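## Task

Dry run EL-3155 of a plate assay, with an empty plate and empty dispenser tubing. Step 1: take the lid from LP1 and put it on the plate. Step 2: press START/STOP on TIMER (set to 7 min 35 s) and wait until it runs out. Step 3: take the lid off the plate and place it on LP1 the right way up, seated flat within the locators. Step 4: carry the plate from N1 to the dispenser's stage and seat it; press the dispenser's START, pressing again if the stage does not move, and wait for Done to light on its status list. Step 5: press the reader's IN/OUT so its stage slides out, then move the plate from the dispenser's stage onto the reader's stage, seated, with well A1 at the corner engraved 'A1'. Step 6: press the reader's START, wait for Results to light on its status list, and leave the plate inside. While TIMER runs, the plate must not be left uncovered for a long stretch. The dispenser may only be started after TIMER has finished, with the plate uncovered on its stage, and never again after it has run; any other start is a failure. Starting either machine, or retracting the reader's stage, while the plate on that machine's stage is not at least roughly down within its locators is a failure. Anything held in place only by the robot does not count, so release and move clear at the end. Pressing the reader's START while something you needed to fix is still wrong at the end is worse than not pressing it.

## Robot and tools

Robot: one arm with a two-finger parallel gripper. The fingers point along the gripper's +z axis and close along its y axis. end_effector_position is the spot between the finger pads, roughly 1 cm behind the tips.

Scene frame: origin on the table top directly under the arm's base, +z up, +x forward, +y to the left when facing along +x. Result lines report the gripper as end_effector_position (m) and end_effector_quat_wxyz in this frame. The base may be slightly tilted and the reported position can be a bit off, more so at long reach. Joint positions and Joint velocities list waist, shoulder, elbow, wrist pitch, wrist yaw, wrist roll (rad, rad/s), then the finger-pad gap (m, m/s).

Station facts: on any labelled item, well A1 sits at the labelled short end, in the corner farther from the labelled long side. On the READER, START is the first key from the left in the lower row and IN/OUT is the third. Its status list, top to bottom: Ready, Results, Plate out, Reading. TIMER and the capped bottle beside the DISPENSER are loose and can be knocked over. Loose objects may occasionally get a brief external push. Nothing may go off the table.

Tools:
- execute_actions {"actions": [...], "pictures": bool}. The list holds at most one item. An empty list only returns the current state. {"rows": [[7 numbers], ...], "steps": n} runs up to 15 control steps of 1/30 s (default 15); one row per step, the final row reused if rows run out. {"steps": n} without rows is a wait of up to 300 steps counted from the previous result, including your reply time. A refused call moves nothing.
- Row layout, single arm, 7 numbers each in [-1, 1]: dx, dy, dz, rx, ry, rz, opening. The first six are an offset, in the gripper's own axes, from the gripper pose shown in the latest result (before any result in the scene, and for second and later calls in one reply, from where the arm is when the action begins). Every row counts from that same base, not from the row before. Scale: 1.0 = 0.6 m for dx, dy, dz and 180 degrees for rotation; rx, ry, rz form one rotation vector. opening is absolute, not an offset: +1 fully open (0.094 m), -1 closed.
- move {"target": [7 numbers], "speed": m/s}. Same 7-number offset row and base as above. It drives a straight path of 0.5 to 10 s (cut short after 10 s); speed 0.002 to 0.5, default 0.25, turning up to twice that in rad/s. The opening is sent when the move starts. The path ignores obstacles; the arm lags, can wander, and may exceed speed near full stretch. Result adds a "move:" line: done (settled near target), or off_target, moving, held, fault, plus limits acted (paced = pose clipped; held = some steps blocked, after which the arm may jump fast) and the distance left.
- wait {"seconds": 0 to 10}: lets time run with no new command.
- zoom_image {"camera": "cam_high" | "cam_low" | "cam_wrist", "region": [x0, y0, x1, y1]} in image pixels from the top-left, at most 504 x 504. Images: cam_high 672x504, cam_low 672x504, cam_wrist 616x616 (fisheye); calibration is given and may be off by a few degrees and millimetres.
The task must be complete and stable.

Control behaviour: each step the commanded pose is clipped to within 70 mm and 16 degrees of the measured pose; position wins over orientation when both cannot be met. After an action the arm continues only to the last clipped pose, so far targets need several calls; read the pose and send the remainder. Motions often finish a centimetre or more low, and zero offsets can let the arm sag further; to hold a height, send the correction back to the desired pose in the first call of a reply and zeros in later calls, aiming higher if it still sags. Because offsets start from the measured pose, repeating a small offset against something rigid does not push harder, but against something yielding it does. "Hand target" shows where the controller is driving. "pose unreachable" and HELD mark steps the clearance check altered or blocked; the base mount counts as arm. The simulation keeps running while you think.

Gripping: grip_measured reports finger opening on the command scale (may be off by about 1 mm). To hold something, command about 0.03 below grip_measured; less gives a lighter grip. Pad force tops out near 50 to 62 N, lower for parts under about 2 mm thick, with a brief harder spike at first contact.

Avoid: drops, slips, slams, fast impacts and heavy pushing; press buttons gently and slowly, aiming only slightly past contact. Holding loads heats motors: MOTOR HOT at 75 °C, a 10 s stop at 90 °C, and at 100 °C the arm goes limp and falls (OVER-TEMPERATURE FAULT). Do not linger holding things. Finish with the gripper open and moved away.

Each tool is called as name(argument=value, ...) on one line, values as JSON.

## Session

execute_actions(actions=[])

Scene clock: 0.00 s of 27600.00 s.
end_effector_position=(+0.5790, +0.2708, +0.2557) grip_measured=+1.000 end_effector_quat_wxyz=(-0.429, +0.812, -0.167, +0.359)
Joint positions: [ 0.166  2.111  1.254  1.064 -0.476 -1.661  0.094]
Joint velocities: [ 0.002  0.002 -0.002 -0.066 -0.051 -0.066  0.   ]
Motor temperatures (°C, as the motors report them): [26 30 28 26 24 24]
Hand target: +0.585, +0.269, +0.269; -0.433, +0.805, -0.166, +0.370
camera_calibration (this result's frames):
cam_wrist: T_world_to_cam=[[-0.0588807, 0.580106, 0.81241, -0.332949], [0.129069, -0.802567, 0.582433, -0.00666003], [0.989886, 0.139151, -0.0276178, -0.478077], [0, 0, 0, 1]] pos_world=[0.454497, 0.254325, 0.261167]

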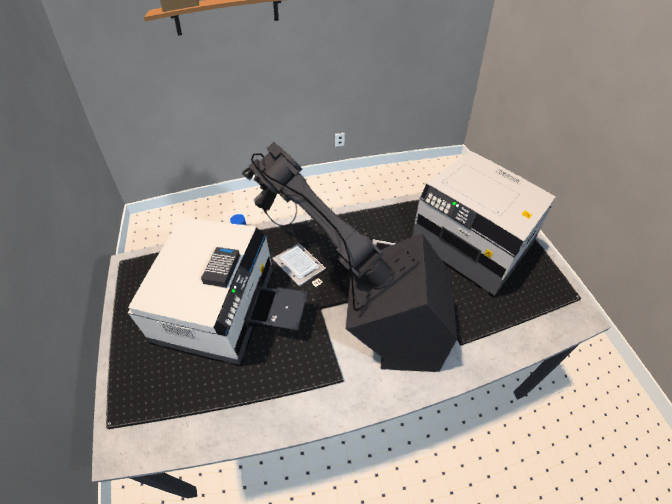

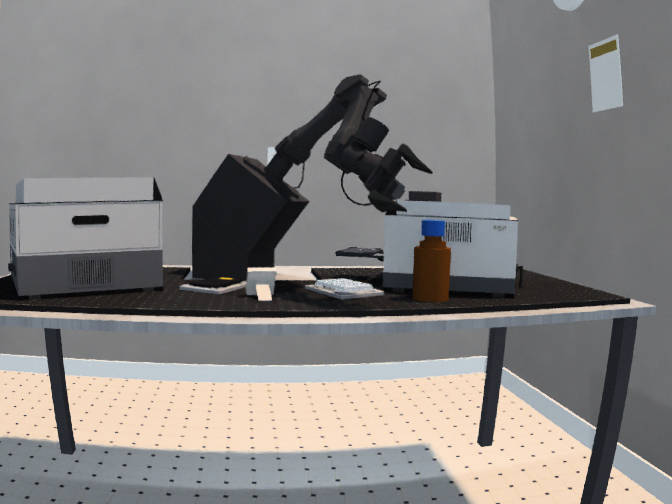

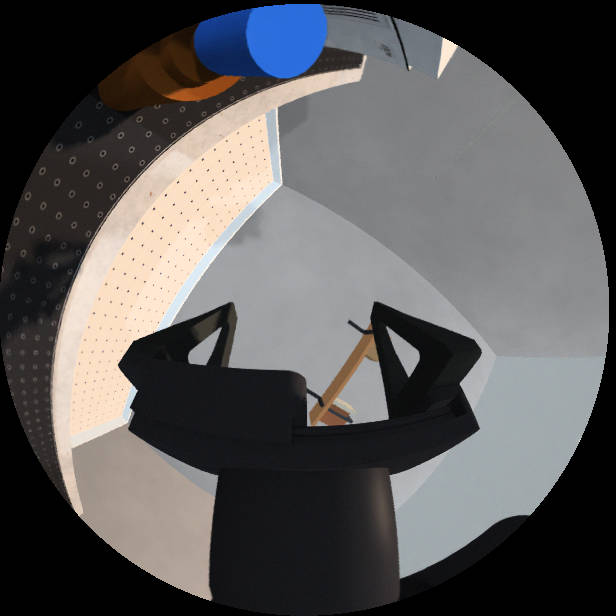

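move(target=[-0.038,0.105,-0.657,-0.078,0.303,0.75,1])

Scene clock: 12.40 s of 27600.00 s.
end_effector_position=(+0.2703, +0.0232, +0.3270) grip_measured=+1.000 end_effector_quat_wxyz=(+0.299, +0.013, +0.954, +0.013)
Joint positions: [-0.704  1.028  0.4   -0.385 -0.912 -0.148  0.094]
Joint velocities: [ 0.002 -0.007 -0.012 -0.037  0.051 -0.037  0.   ]
Motor temperatures (°C, as the motors report them): [27 34 29 27 25 24]
Hand target: +0.278, +0.023, +0.338; +0.310, +0.005, +0.951, +0.012
Off the commanded pose: 0.018 m, 2 deg.
move: off_target
camera_calibration (this result's frames):
cam_wrist: T_world_to_cam=[[-0.00694345, -0.999907, -0.0117479, 0.0267075], [-0.999772, 0.00670455, 0.0202542, 0.263109], [-0.0201735, 0.0118858, -0.999726, 0.457805], [0, 0, 0, 1]] pos_world=[0.27247, 0.0194996, 0.452664]

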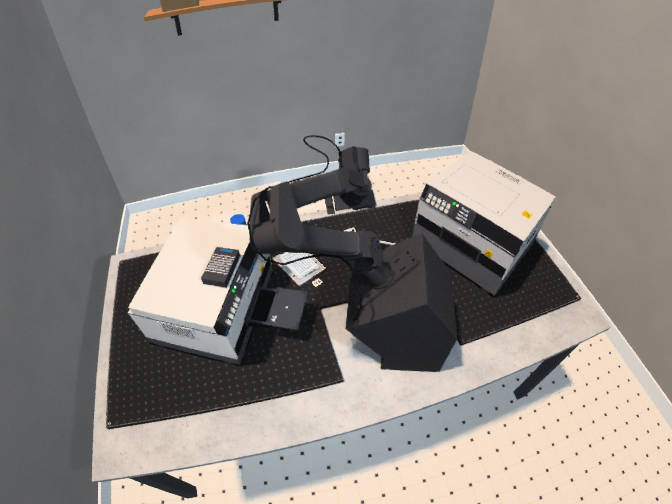

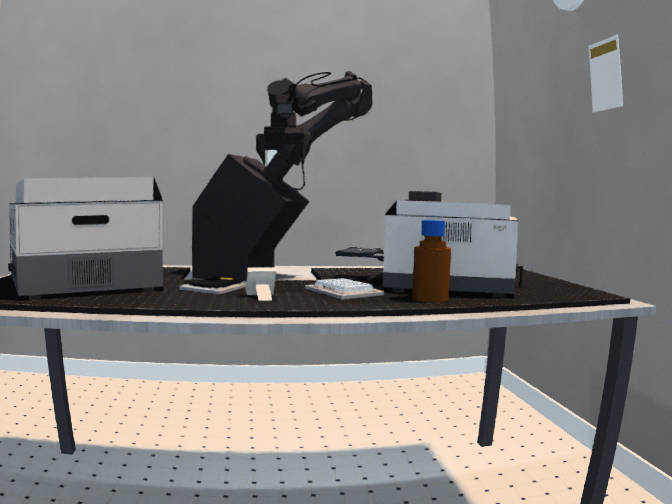

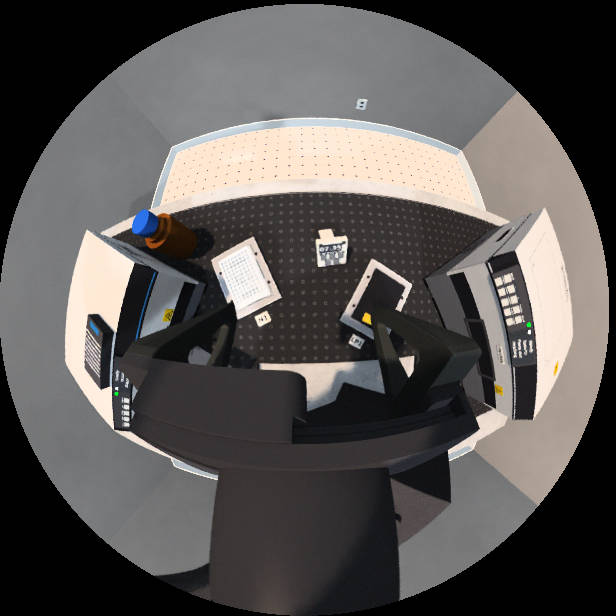

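execute_actions(actions=[])

Scene clock: 24.67 s of 27600.00 s.
end_effector_position=(+0.2698, +0.0235, +0.3268) grip_measured=+1.000 end_effector_quat_wxyz=(+0.298, +0.013, +0.954, +0.014)
Joint positions: [-0.704  1.028  0.4   -0.389 -0.913 -0.15   0.094]
Joint velocities: [ 0.017 -0.007  0.002 -0.007 -0.022 -0.051  0.   ]
Motor temperatures (°C, as the motors report them): [27 31 31 27 25 24]
Hand target: +0.278, +0.023, +0.338; +0.310, +0.005, +0.951, +0.012
Off the commanded pose: 0.018 m, 2 deg.
Steps of this call (steps 1 to 368: nothing new was sent). Readings (end_effector_position):
1: (+0.2701, +0.0233, +0.3270)
2: (+0.2701, +0.0233, +0.3270)
4: (+0.2700, +0.0234, +0.3269)
8: (+0.2699, +0.0234, +0.3269)
368: the state above
camera_calibration (this result's frames):
cam_wrist: T_world_to_cam=[[-0.00611718, -0.999897, -0.0129774, 0.0272217], [-0.999738, 0.00582909, 0.0221222, 0.262091], [-0.0220443, 0.0131093, -0.999671, 0.458008], [0, 0, 0, 1]] pos_world=[0.272286, 0.019687, 0.452413]

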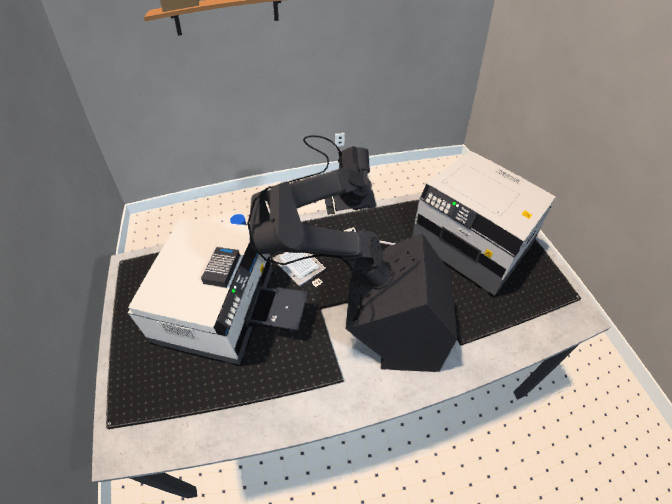

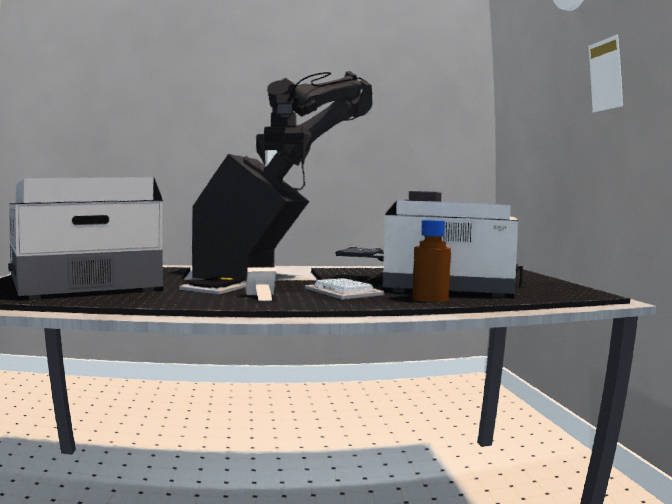

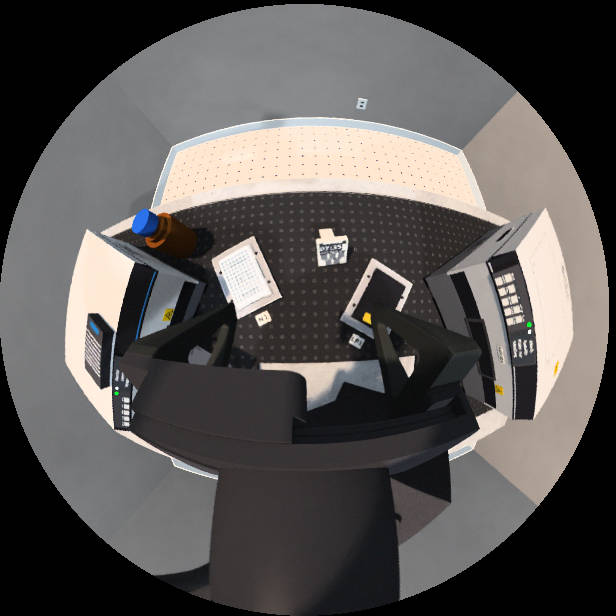

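move(target=[0.141,-0.288,0.24,0.046,0.191,0.145,1])

Scene clock: 31.10 s of 27600.00 s.
end_effector_position=(+0.2703, -0.1360, +0.1536) grip_measured=+1.000 end_effector_quat_wxyz=(-0.015, +0.243, +0.970, +0.023)
Joint positions: [-0.588  2.374  1.029 -0.395 -0.668 -0.117  0.094]
Joint velocities: [-0.012 -0.002 -0.002 -0.007 -0.007  0.022  0.   ]
Motor temperatures (°C, as the motors report them): [27 31 31 27 25 24]
Hand target: +0.279, -0.143, +0.158; -0.006, +0.242, +0.970, +0.016
Off the commanded pose: 0.012 m, 1 deg.
move: off_target
camera_calibration (this result's frames):
cam_wrist: T_world_to_cam=[[-0.453084, -0.891053, -0.0271891, 0.0032279], [-0.708117, 0.341201, 0.618185, 0.142557], [-0.541558, 0.299343, -0.785563, 0.433398], [0, 0, 0, 1]] pos_world=[0.33712, -0.175499, 0.252423]

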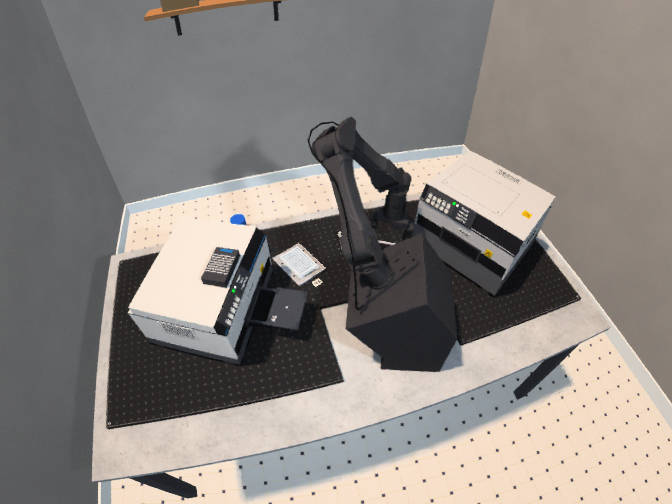

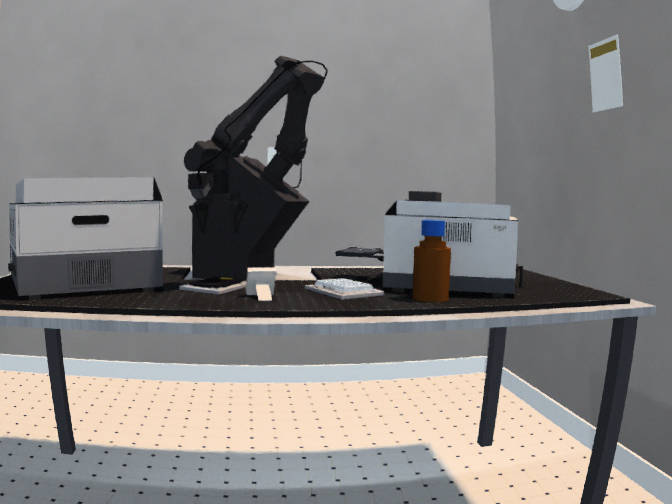

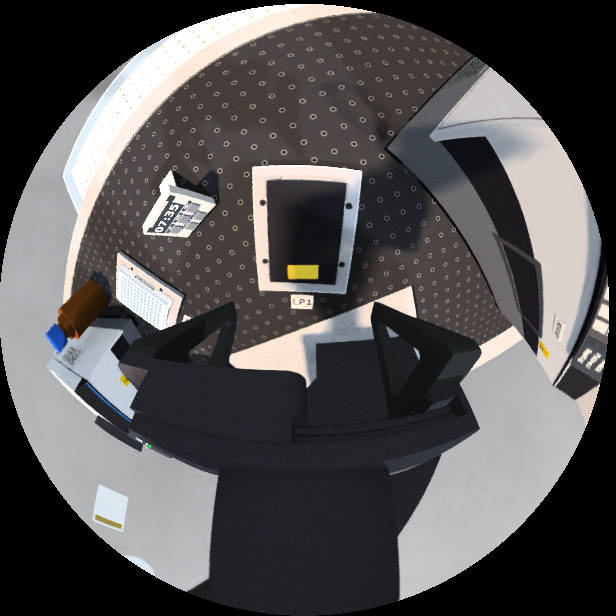

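move(target=[-0.035,-0.004,0.12,0,-0.012,0,1], speed=0.12)

zoom_image(camera="cam_wrist", region=[180,120,430,370])

Scene clock: 35.23 s of 27600.00 s.
end_effector_position=(+0.2724, -0.1387, +0.0794) grip_measured=+1.000 end_effector_quat_wxyz=(-0.015, +0.245, +0.969, +0.016)
Joint positions: [-0.443  2.574  1.052 -0.101 -0.669  0.075  0.094]
Joint velocities: [-0.007 -0.012  0.017 -0.022  0.007  0.066  0.   ]
Motor temperatures (°C, as the motors report them): [27 32 31 27 25 24]
Hand target: +0.286, -0.145, +0.082; +0.003, +0.243, +0.970, +0.017
Off the commanded pose: 0.015 m, 2 deg.
move: off_target
camera_calibration (this result's frames):
cam_wrist: T_world_to_cam=[[-0.457729, -0.889005, -0.0124529, 0.00014145], [-0.702942, 0.353282, 0.617304, 0.191111], [-0.544387, 0.291311, -0.786626, 0.376841], [0, 0, 0, 1]] pos_world=[0.339552, -0.177168, 0.178462]

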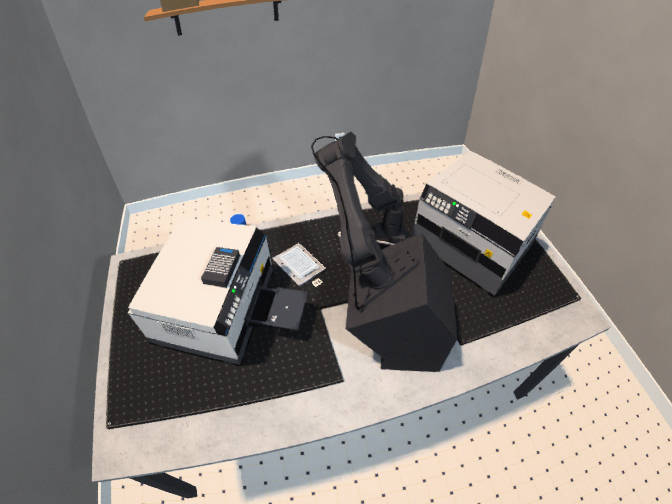

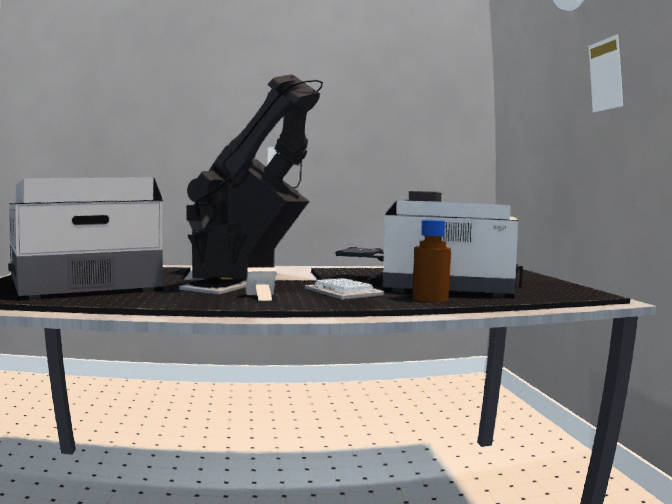

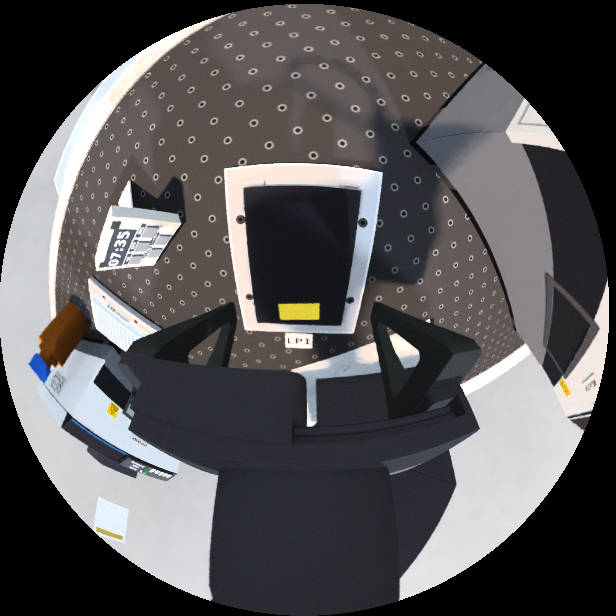

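Region (180, 120, 430, 370) of cam_wrist's 616x616 image, scaled by 2.016, with more detail than that image has.

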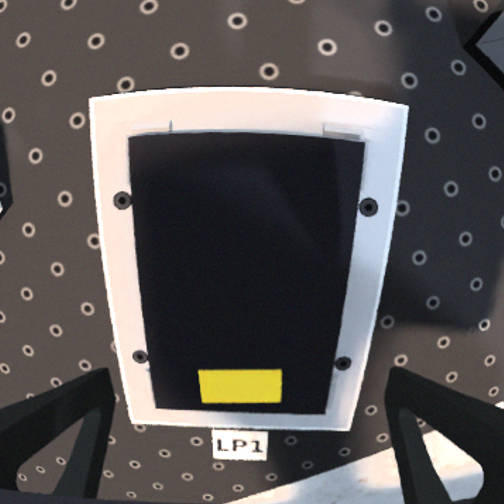

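move(target=[-0.04,0.006,0.045,0,-0.012,0.009,1], speed=0.06)

zoom_image(camera="cam_wrist", region=[180,140,430,390])

zoom_image(camera="cam_low", region=[160,230,400,310])

Scene clock: 39.83 s of 27600.00 s.
end_effector_position=(+0.2831, -0.1385, +0.0508) grip_measured=+1.000 end_effector_quat_wxyz=(-0.013, +0.260, +0.965, +0.015)
Joint positions: [-0.378  2.655  1.112 -0.022 -0.669  0.191  0.094]
Joint velocities: [ 0.007  0.002  0.007 -0.022 -0.037  0.037  0.   ]
Motor temperatures (°C, as the motors report them): [28 32 30 27 25 24]
Hand target: +0.294, -0.146, +0.052; +0.002, +0.259, +0.966, +0.011
Off the commanded pose: 0.014 m, 2 deg.
move: off_target
camera_calibration (this result's frames):
cam_wrist: T_world_to_cam=[[-0.484209, -0.87489, -0.0104221, 0.0141966], [-0.693583, 0.376548, 0.614129, 0.216967], [-0.533371, 0.304595, -0.789137, 0.358948], [0, 0, 0, 1]] pos_world=[0.348812, -0.178612, 0.150162]

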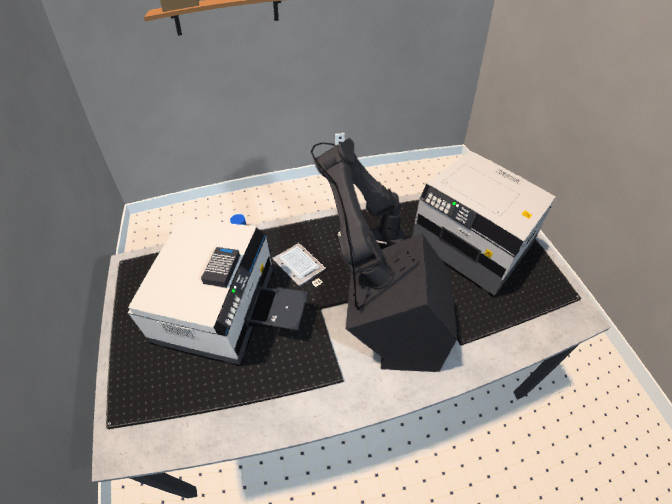

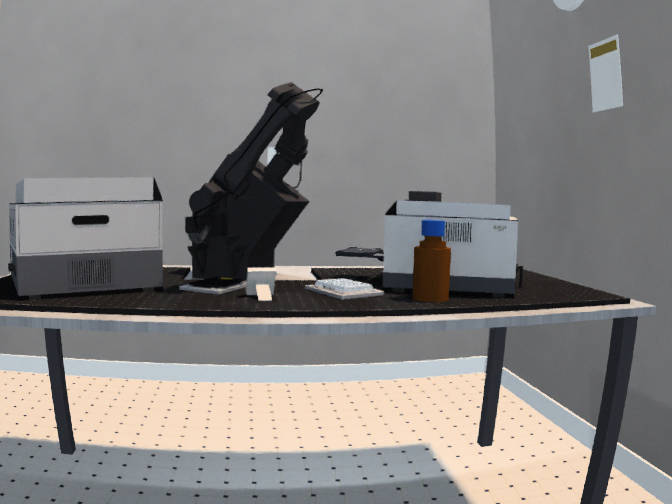

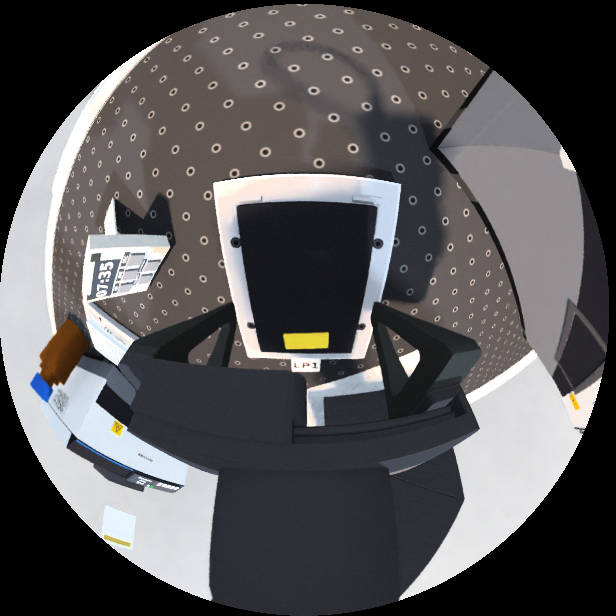

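Region (180, 140, 430, 390) of cam_wrist's 616x616 image, scaled by 2.016, with more detail than that image has.

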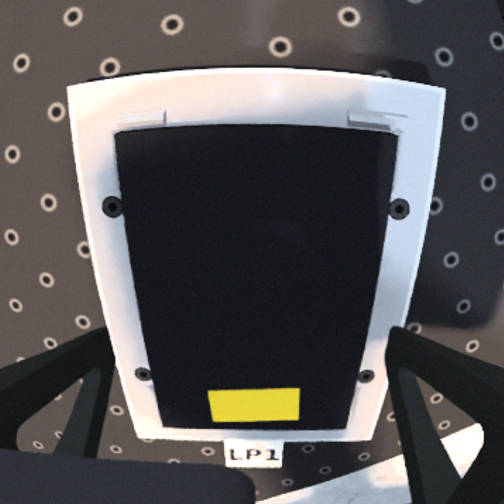

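Region (160, 230, 400, 310) of cam_low's 672x504 image, scaled by 2.100, with more detail than that image has.

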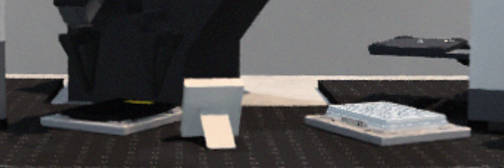

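move(target=[-0.022,-0.005,0.022,0,-0.01,0,1], speed=0.03)

zoom_image(camera="cam_wrist", region=[180,140,430,390])

zoom_image(camera="cam_low", region=[160,240,290,310])

Scene clock: 47.50 s of 27600.00 s.
end_effector_position=(+0.2819, -0.1401, +0.0368) grip_measured=+1.000 end_effector_quat_wxyz=(-0.013, +0.262, +0.965, +0.015)
Joint positions: [-0.357  2.7    1.128  0.026 -0.669  0.225  0.094]
Joint velocities: [ 0.007  0.002 -0.037 -0.051 -0.007 -0.007  0.   ]
Motor temperatures (°C, as the motors report them): [28 33 30 26 24 24]
Hand target: +0.293, -0.147, +0.038; +0.002, +0.260, +0.966, +0.011
Off the commanded pose: 0.013 m, 2 deg.
move: off_target
camera_calibration (this result's frames):
cam_wrist: T_world_to_cam=[[-0.488926, -0.872257, -0.0108799, 0.013796], [-0.692466, 0.380502, 0.612951, 0.22564], [-0.530511, 0.307222, -0.790046, 0.34733], [0, 0, 0, 1]] pos_world=[0.347256, -0.18053, 0.136251]

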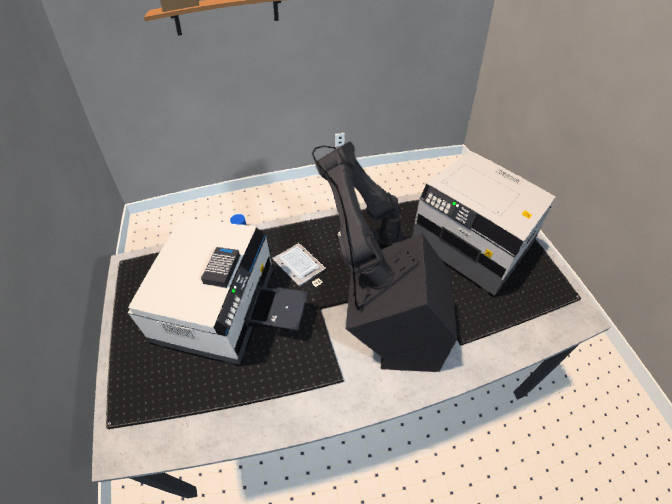

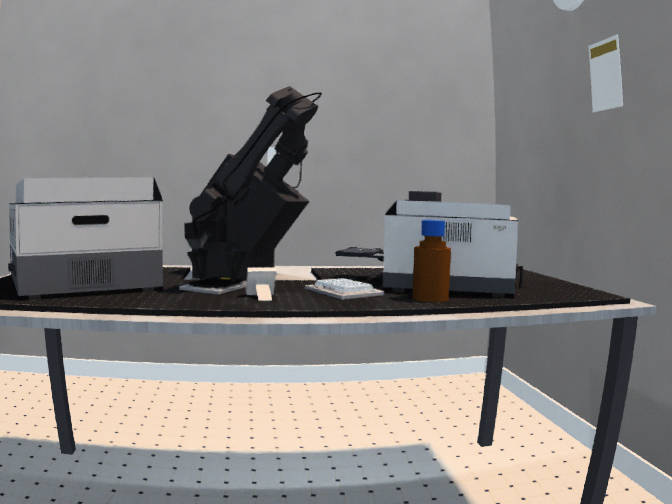

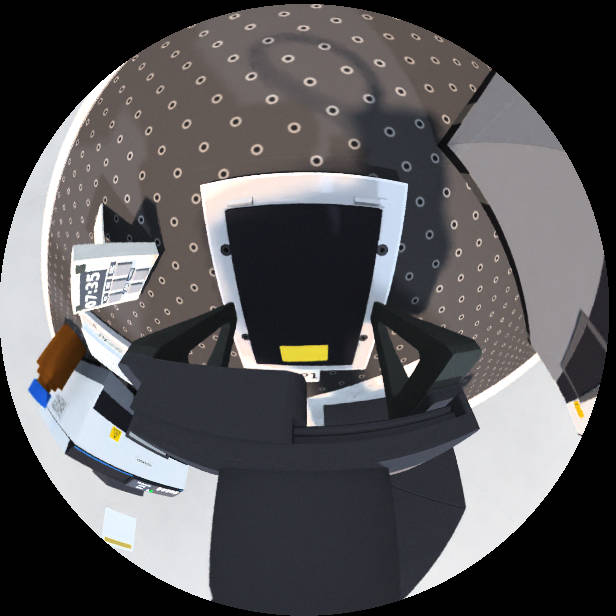

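Region (180, 140, 430, 390) of cam_wrist's 616x616 image, scaled by 2.016, with more detail than that image has.

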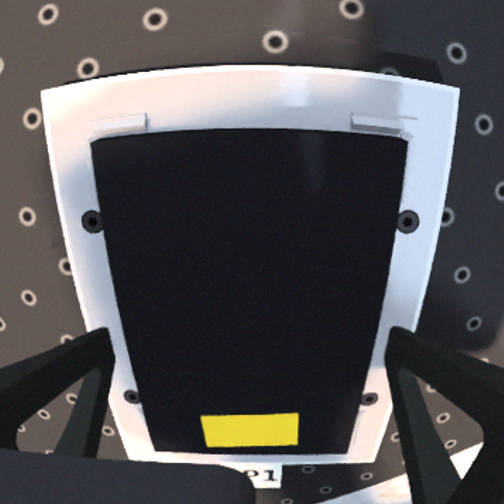

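Region (160, 240, 290, 310) of cam_low's 672x504 image, scaled by 3.877, with more detail than that image has; it fills the top 271 rows of this view, and the rest is white.

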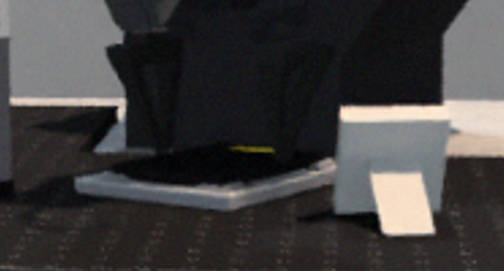

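move(target=[-0.022,-0.001,0.010,0,-0.01,0,1], speed=0.02)

zoom_image(camera="cam_wrist", region=[180,140,430,390])

zoom_image(camera="cam_low", region=[160,240,290,310])

Scene clock: 51.20 s of 27600.00 s.
end_effector_position=(+0.2788, -0.1395, +0.0305) grip_measured=+1.000 end_effector_quat_wxyz=(-0.015, +0.268, +0.963, +0.015)
Joint positions: [-0.346  2.719  1.128  0.048 -0.669  0.248  0.094]
Joint velocities: [-0.002  0.002 -0.007  0.022 -0.007  0.007  0.   ]
Motor temperatures (°C, as the motors report them): [29 33 29 26 24 24]
Hand target: +0.293, -0.147, +0.031; +0.002, +0.262, +0.965, +0.011
Off the commanded pose: 0.016 m, 2 deg.
move: off_target
camera_calibration (this result's frames):
cam_wrist: T_world_to_cam=[[-0.498639, -0.866752, -0.0100235, 0.0161945], [-0.685901, 0.387473, 0.615958, 0.226184], [-0.529999, 0.314016, -0.787715, 0.341227], [0, 0, 0, 1]] pos_world=[0.344065, -0.180754, 0.129632]

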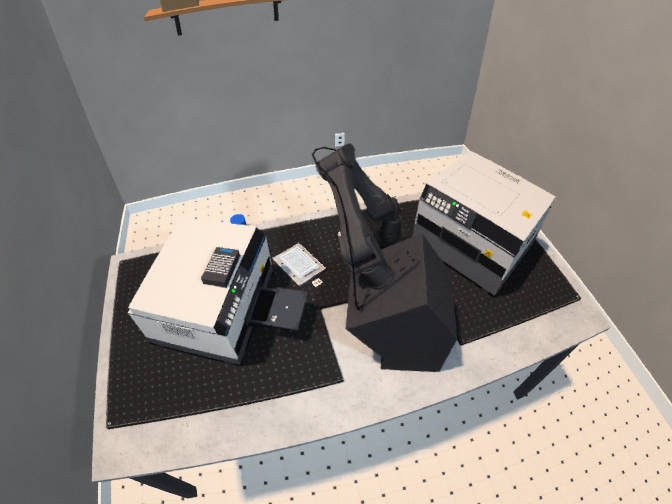

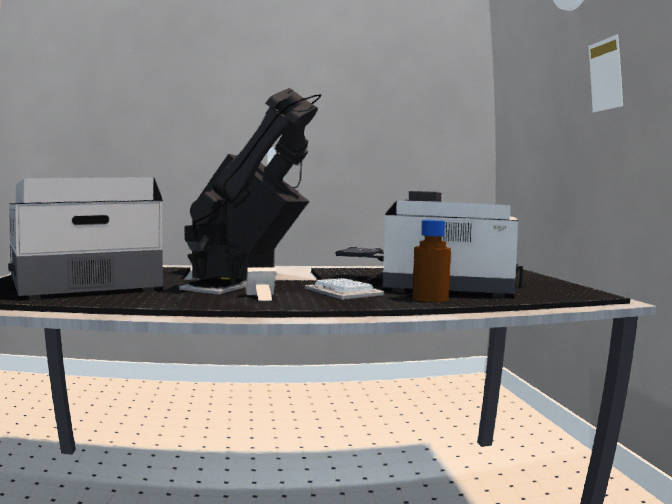

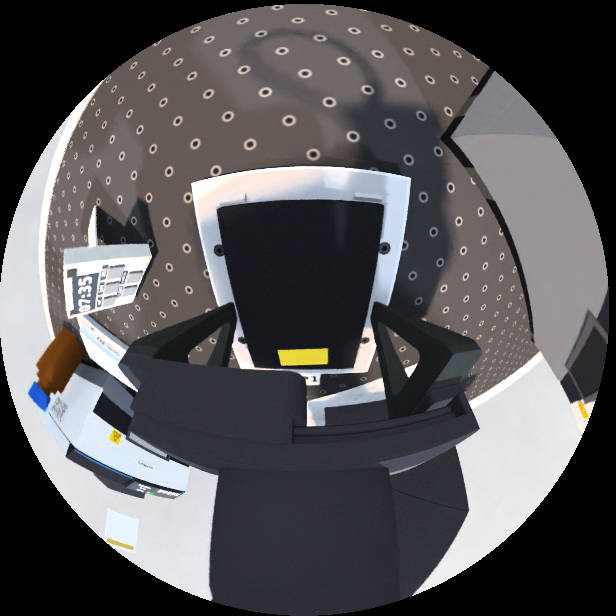

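Region (180, 140, 430, 390) of cam_wrist's 616x616 image, scaled by 2.016, with more detail than that image has.

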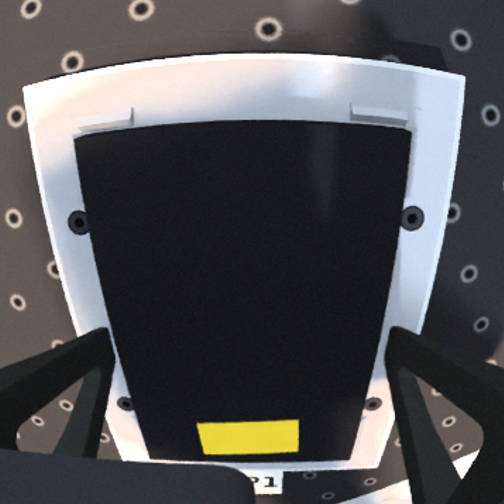

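Region (160, 240, 290, 310) of cam_low's 672x504 image, scaled by 3.877, with more detail than that image has; it fills the top 271 rows of this view, and the rest is white.

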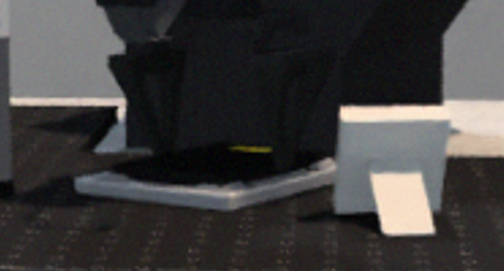

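Slight rotation fix and grip.

execute_actions(actions=[{"rows":[[-0.027,0.002,0,0,-0.011,-0.009,1],[-0.027,0.002,0,0,-0.011,-0.009,1],[-0.027,0.002,0,0,-0.011,-0.009,1],[-0.027,0.002,0,0,-0.011,-0.009,1],[-0.027,0.002,0,0,-0.011,-0.009,1],[-0.027,0.002,0,0,-0.011,-0.009,1],[-0.027,0.002,0,0,-0.011,-0.009,0.9],[-0.027,0.002,0,0,-0.011,-0.009,0.85],[-0.027,0.002,0,0,-0.011,-0.009,0.82],[-0.027,0.002,0,0,-0.011,-0.009,0.77]]}], pictures=false)

execute_actions(actions=[{"steps":15}], pictures=false)

Scene clock: 55.50 s of 27600.00 s.
end_effector_position=(+0.2791, -0.1389, +0.0298) grip_measured=+0.785 end_effector_quat_wxyz=(-0.015, +0.266, +0.964, +0.015)
Joint positions: [-0.342  2.719  1.128  0.051 -0.668  0.248  0.084]
Joint velocities: [ 0.017  0.017 -0.007 -0.081 -0.022  0.081  0.001]
Motor temperatures (°C, as the motors report them): [29 33 29 26 24 24]
Hand target: +0.293, -0.147, +0.030; +0.002, +0.254, +0.967, +0.010
Off the commanded pose: 0.016 m, 2 deg.
Steps of this call (steps 1 to 114: nothing new was sent; steps 115 to 129: all 15 steps of this action). Readings (end_effector_position):
115: (+0.2791, -0.1395, +0.0304)
116: (+0.2792, -0.1394, +0.0303)
118: (+0.2791, -0.1389, +0.0300)
122: (+0.2791, -0.1389, +0.0298)
129: the state above

Scene clock: 56.00 s of 27600.00 s.
end_effector_position=(+0.2791, -0.1389, +0.0298) grip_measured=+0.785 end_effector_quat_wxyz=(-0.015, +0.266, +0.964, +0.015)
Joint positions: [-0.342  2.719  1.128  0.051 -0.668  0.248  0.084]
Joint velocities: [-0.017  0.002 -0.012 -0.007 -0.022  0.051  0.   ]
Motor temperatures (°C, as the motors report them): [29 33 29 26 24 24]
Hand target: +0.293, -0.147, +0.030; +0.002, +0.254, +0.967, +0.010
Off the commanded pose: 0.016 m, 2 deg.
Steps of this call (steps 1 to 15: nothing new was sent). Readings (end_effector_position):
1: (+0.2791, -0.1389, +0.0298)
2: (+0.2791, -0.1389, +0.0298)
4: (+0.2791, -0.1389, +0.0298)
8: (+0.2791, -0.1389, +0.0298)
15: the state above

move(target=[-0.025,0,-0.22,0,-0.011,0,0.75], speed=0.1)

Scene clock: 60.73 s of 27600.00 s.
end_effector_position=(+0.2885, -0.1427, +0.1495) grip_measured=+0.774 end_effector_quat_wxyz=(-0.010, +0.269, +0.963, +0.020)
Joint positions: [-0.569  2.408  1.102 -0.404 -0.668 -0.03   0.083]
Joint velocities: [ 0.002 -0.017  0.017 -0.081  0.051 -0.022  0.001]
Motor temperatures (°C, as the motors report them): [29 34 29 26 24 24]
Hand target: +0.295, -0.149, +0.160; +0.003, +0.266, +0.964, +0.012
Off the commanded pose: 0.016 m, 2 deg.
move: off_target
camera_calibration (this result's frames):
cam_wrist: T_world_to_cam=[[-0.500225, -0.865632, -0.0213776, 0.0217698], [-0.691807, 0.384685, 0.611082, 0.16283], [-0.520748, 0.320467, -0.791279, 0.439915], [0, 0, 0, 1]] pos_world=[0.352621, -0.184772, 0.249058]

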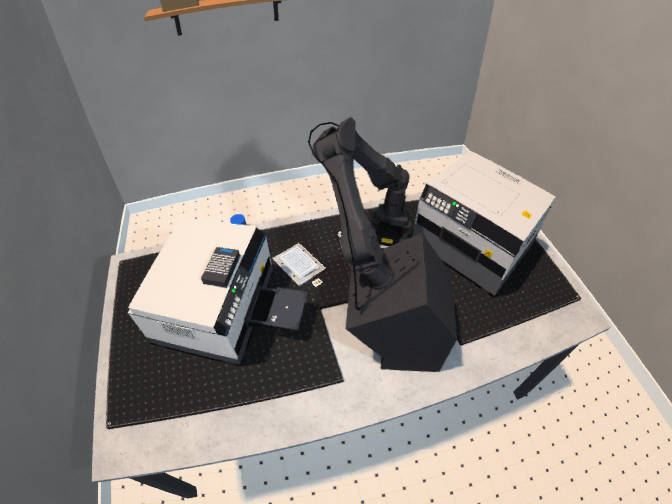

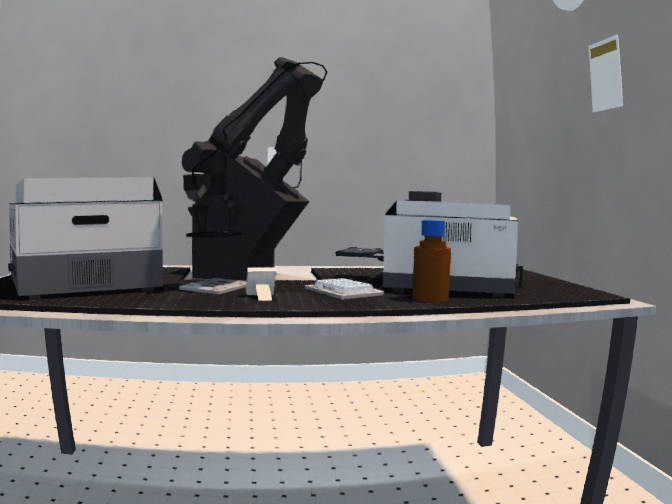

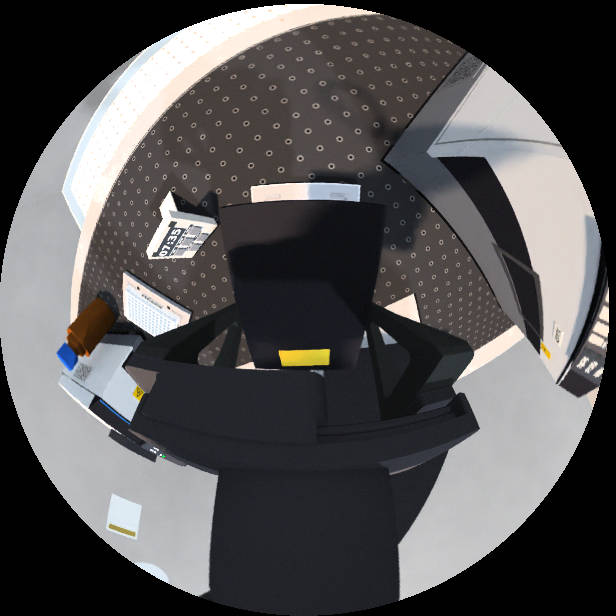

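move(target=[0.172,0.467,-0.01,0,0,-0.311,0.75], speed=0.2)

Scene clock: 65.50 s of 27600.00 s.
end_effector_position=(+0.3295, +0.1406, +0.1535) grip_measured=+0.774 end_effector_quat_wxyz=(-0.025, -0.206, +0.978, +0.020)
Joint positions: [ 0.164  1.808  1.022 -0.441 -0.564 -0.12   0.083]
Joint velocities: [-0.022  0.017 -0.007  0.051 -0.007 -0.066 -0.001]
Motor temperatures (°C, as the motors report them): [29 35 29 26 24 24]
Hand target: +0.344, +0.145, +0.164; -0.005, -0.216, +0.976, +0.016
Off the commanded pose: 0.023 m, 3 deg.
move: off_target
camera_calibration (this result's frames):
cam_wrist: T_world_to_cam=[[0.420764, -0.906327, -0.0390965, -0.00745538], [-0.701722, -0.352484, 0.619146, 0.185441], [-0.57493, -0.233079, -0.784302, 0.468256], [0, 0, 0, 1]] pos_world=[0.402479, 0.167749, 0.252148]

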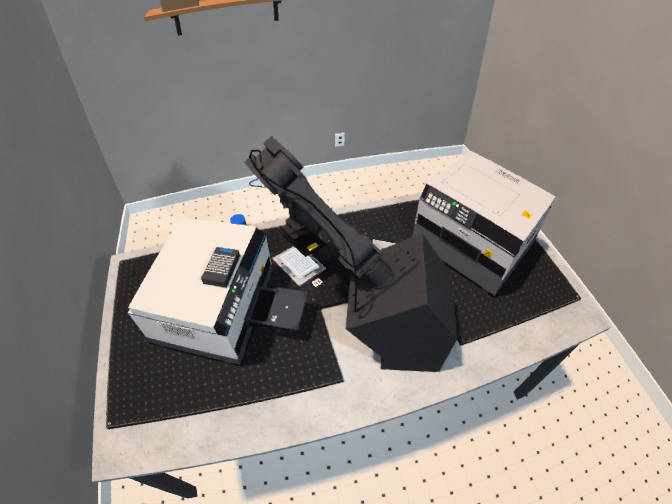

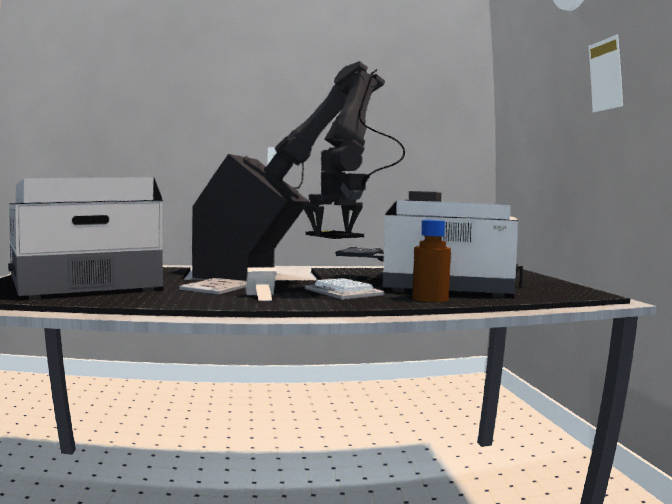

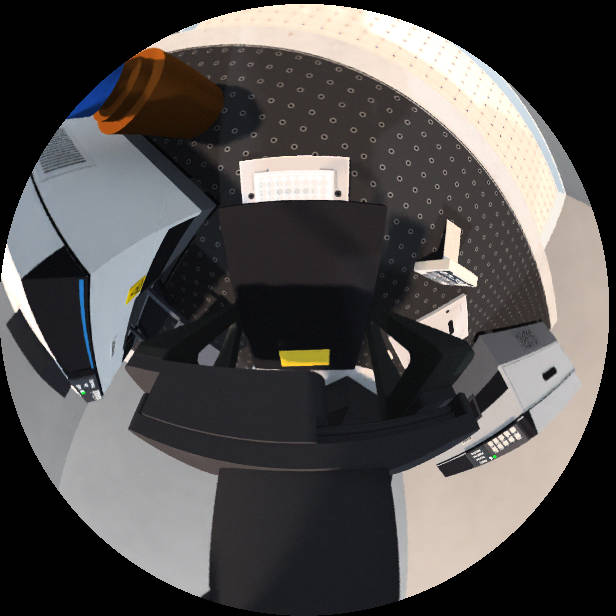

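move(target=[-0.06,0.018,0.12,0.018,-0.012,-0.004,0.75], speed=0.08)

zoom_image(camera="cam_wrist", region=[180,140,430,390])

Scene clock: 72.37 s of 27600.00 s.
end_effector_position=(+0.3383, +0.1625, +0.0784) grip_measured=+0.774 end_effector_quat_wxyz=(-0.022, -0.212, +0.977, -0.003)
Joint positions: [ 0.331  2.016  1.105 -0.23  -0.454  0.046  0.083]
Joint velocities: [-0.007 -0.017  0.012  0.037  0.037  0.095 -0.   ]
Motor temperatures (°C, as the motors report them): [29 36 29 26 24 24]
Hand target: +0.354, +0.166, +0.081; -0.002, -0.213, +0.977, -0.005
Off the commanded pose: 0.016 m, 2 deg.
move: off_target
camera_calibration (this result's frames):
cam_wrist: T_world_to_cam=[[0.432451, -0.90163, 0.00705161, -0.00257342], [-0.707598, -0.334519, 0.622417, 0.244605], [-0.55883, -0.274155, -0.782654, 0.42065], [0, 0, 0, 1]] pos_world=[0.409267, 0.194828, 0.176996]

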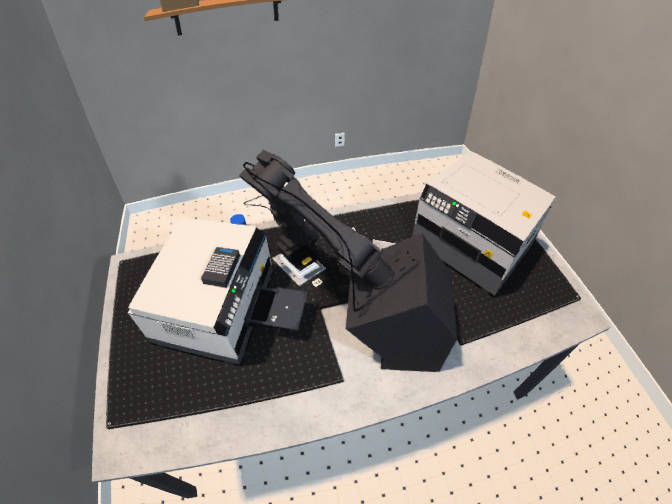

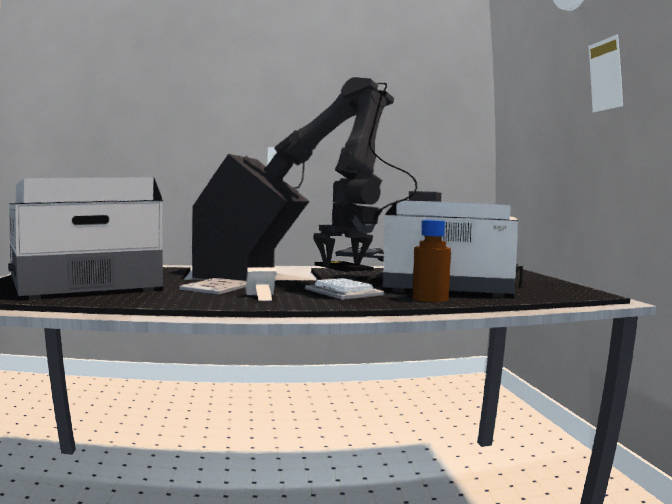

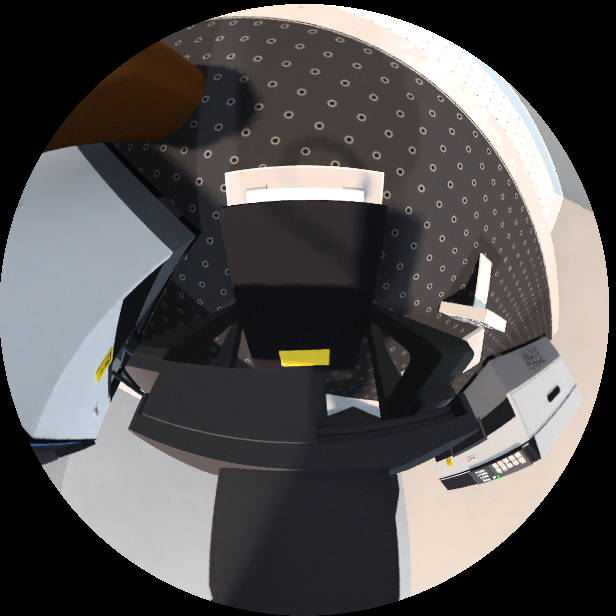

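Region (180, 140, 430, 390) of cam_wrist's 616x616 image, scaled by 2.016, with more detail than that image has.

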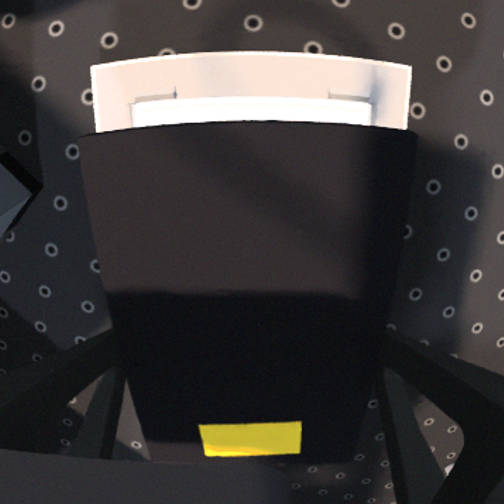

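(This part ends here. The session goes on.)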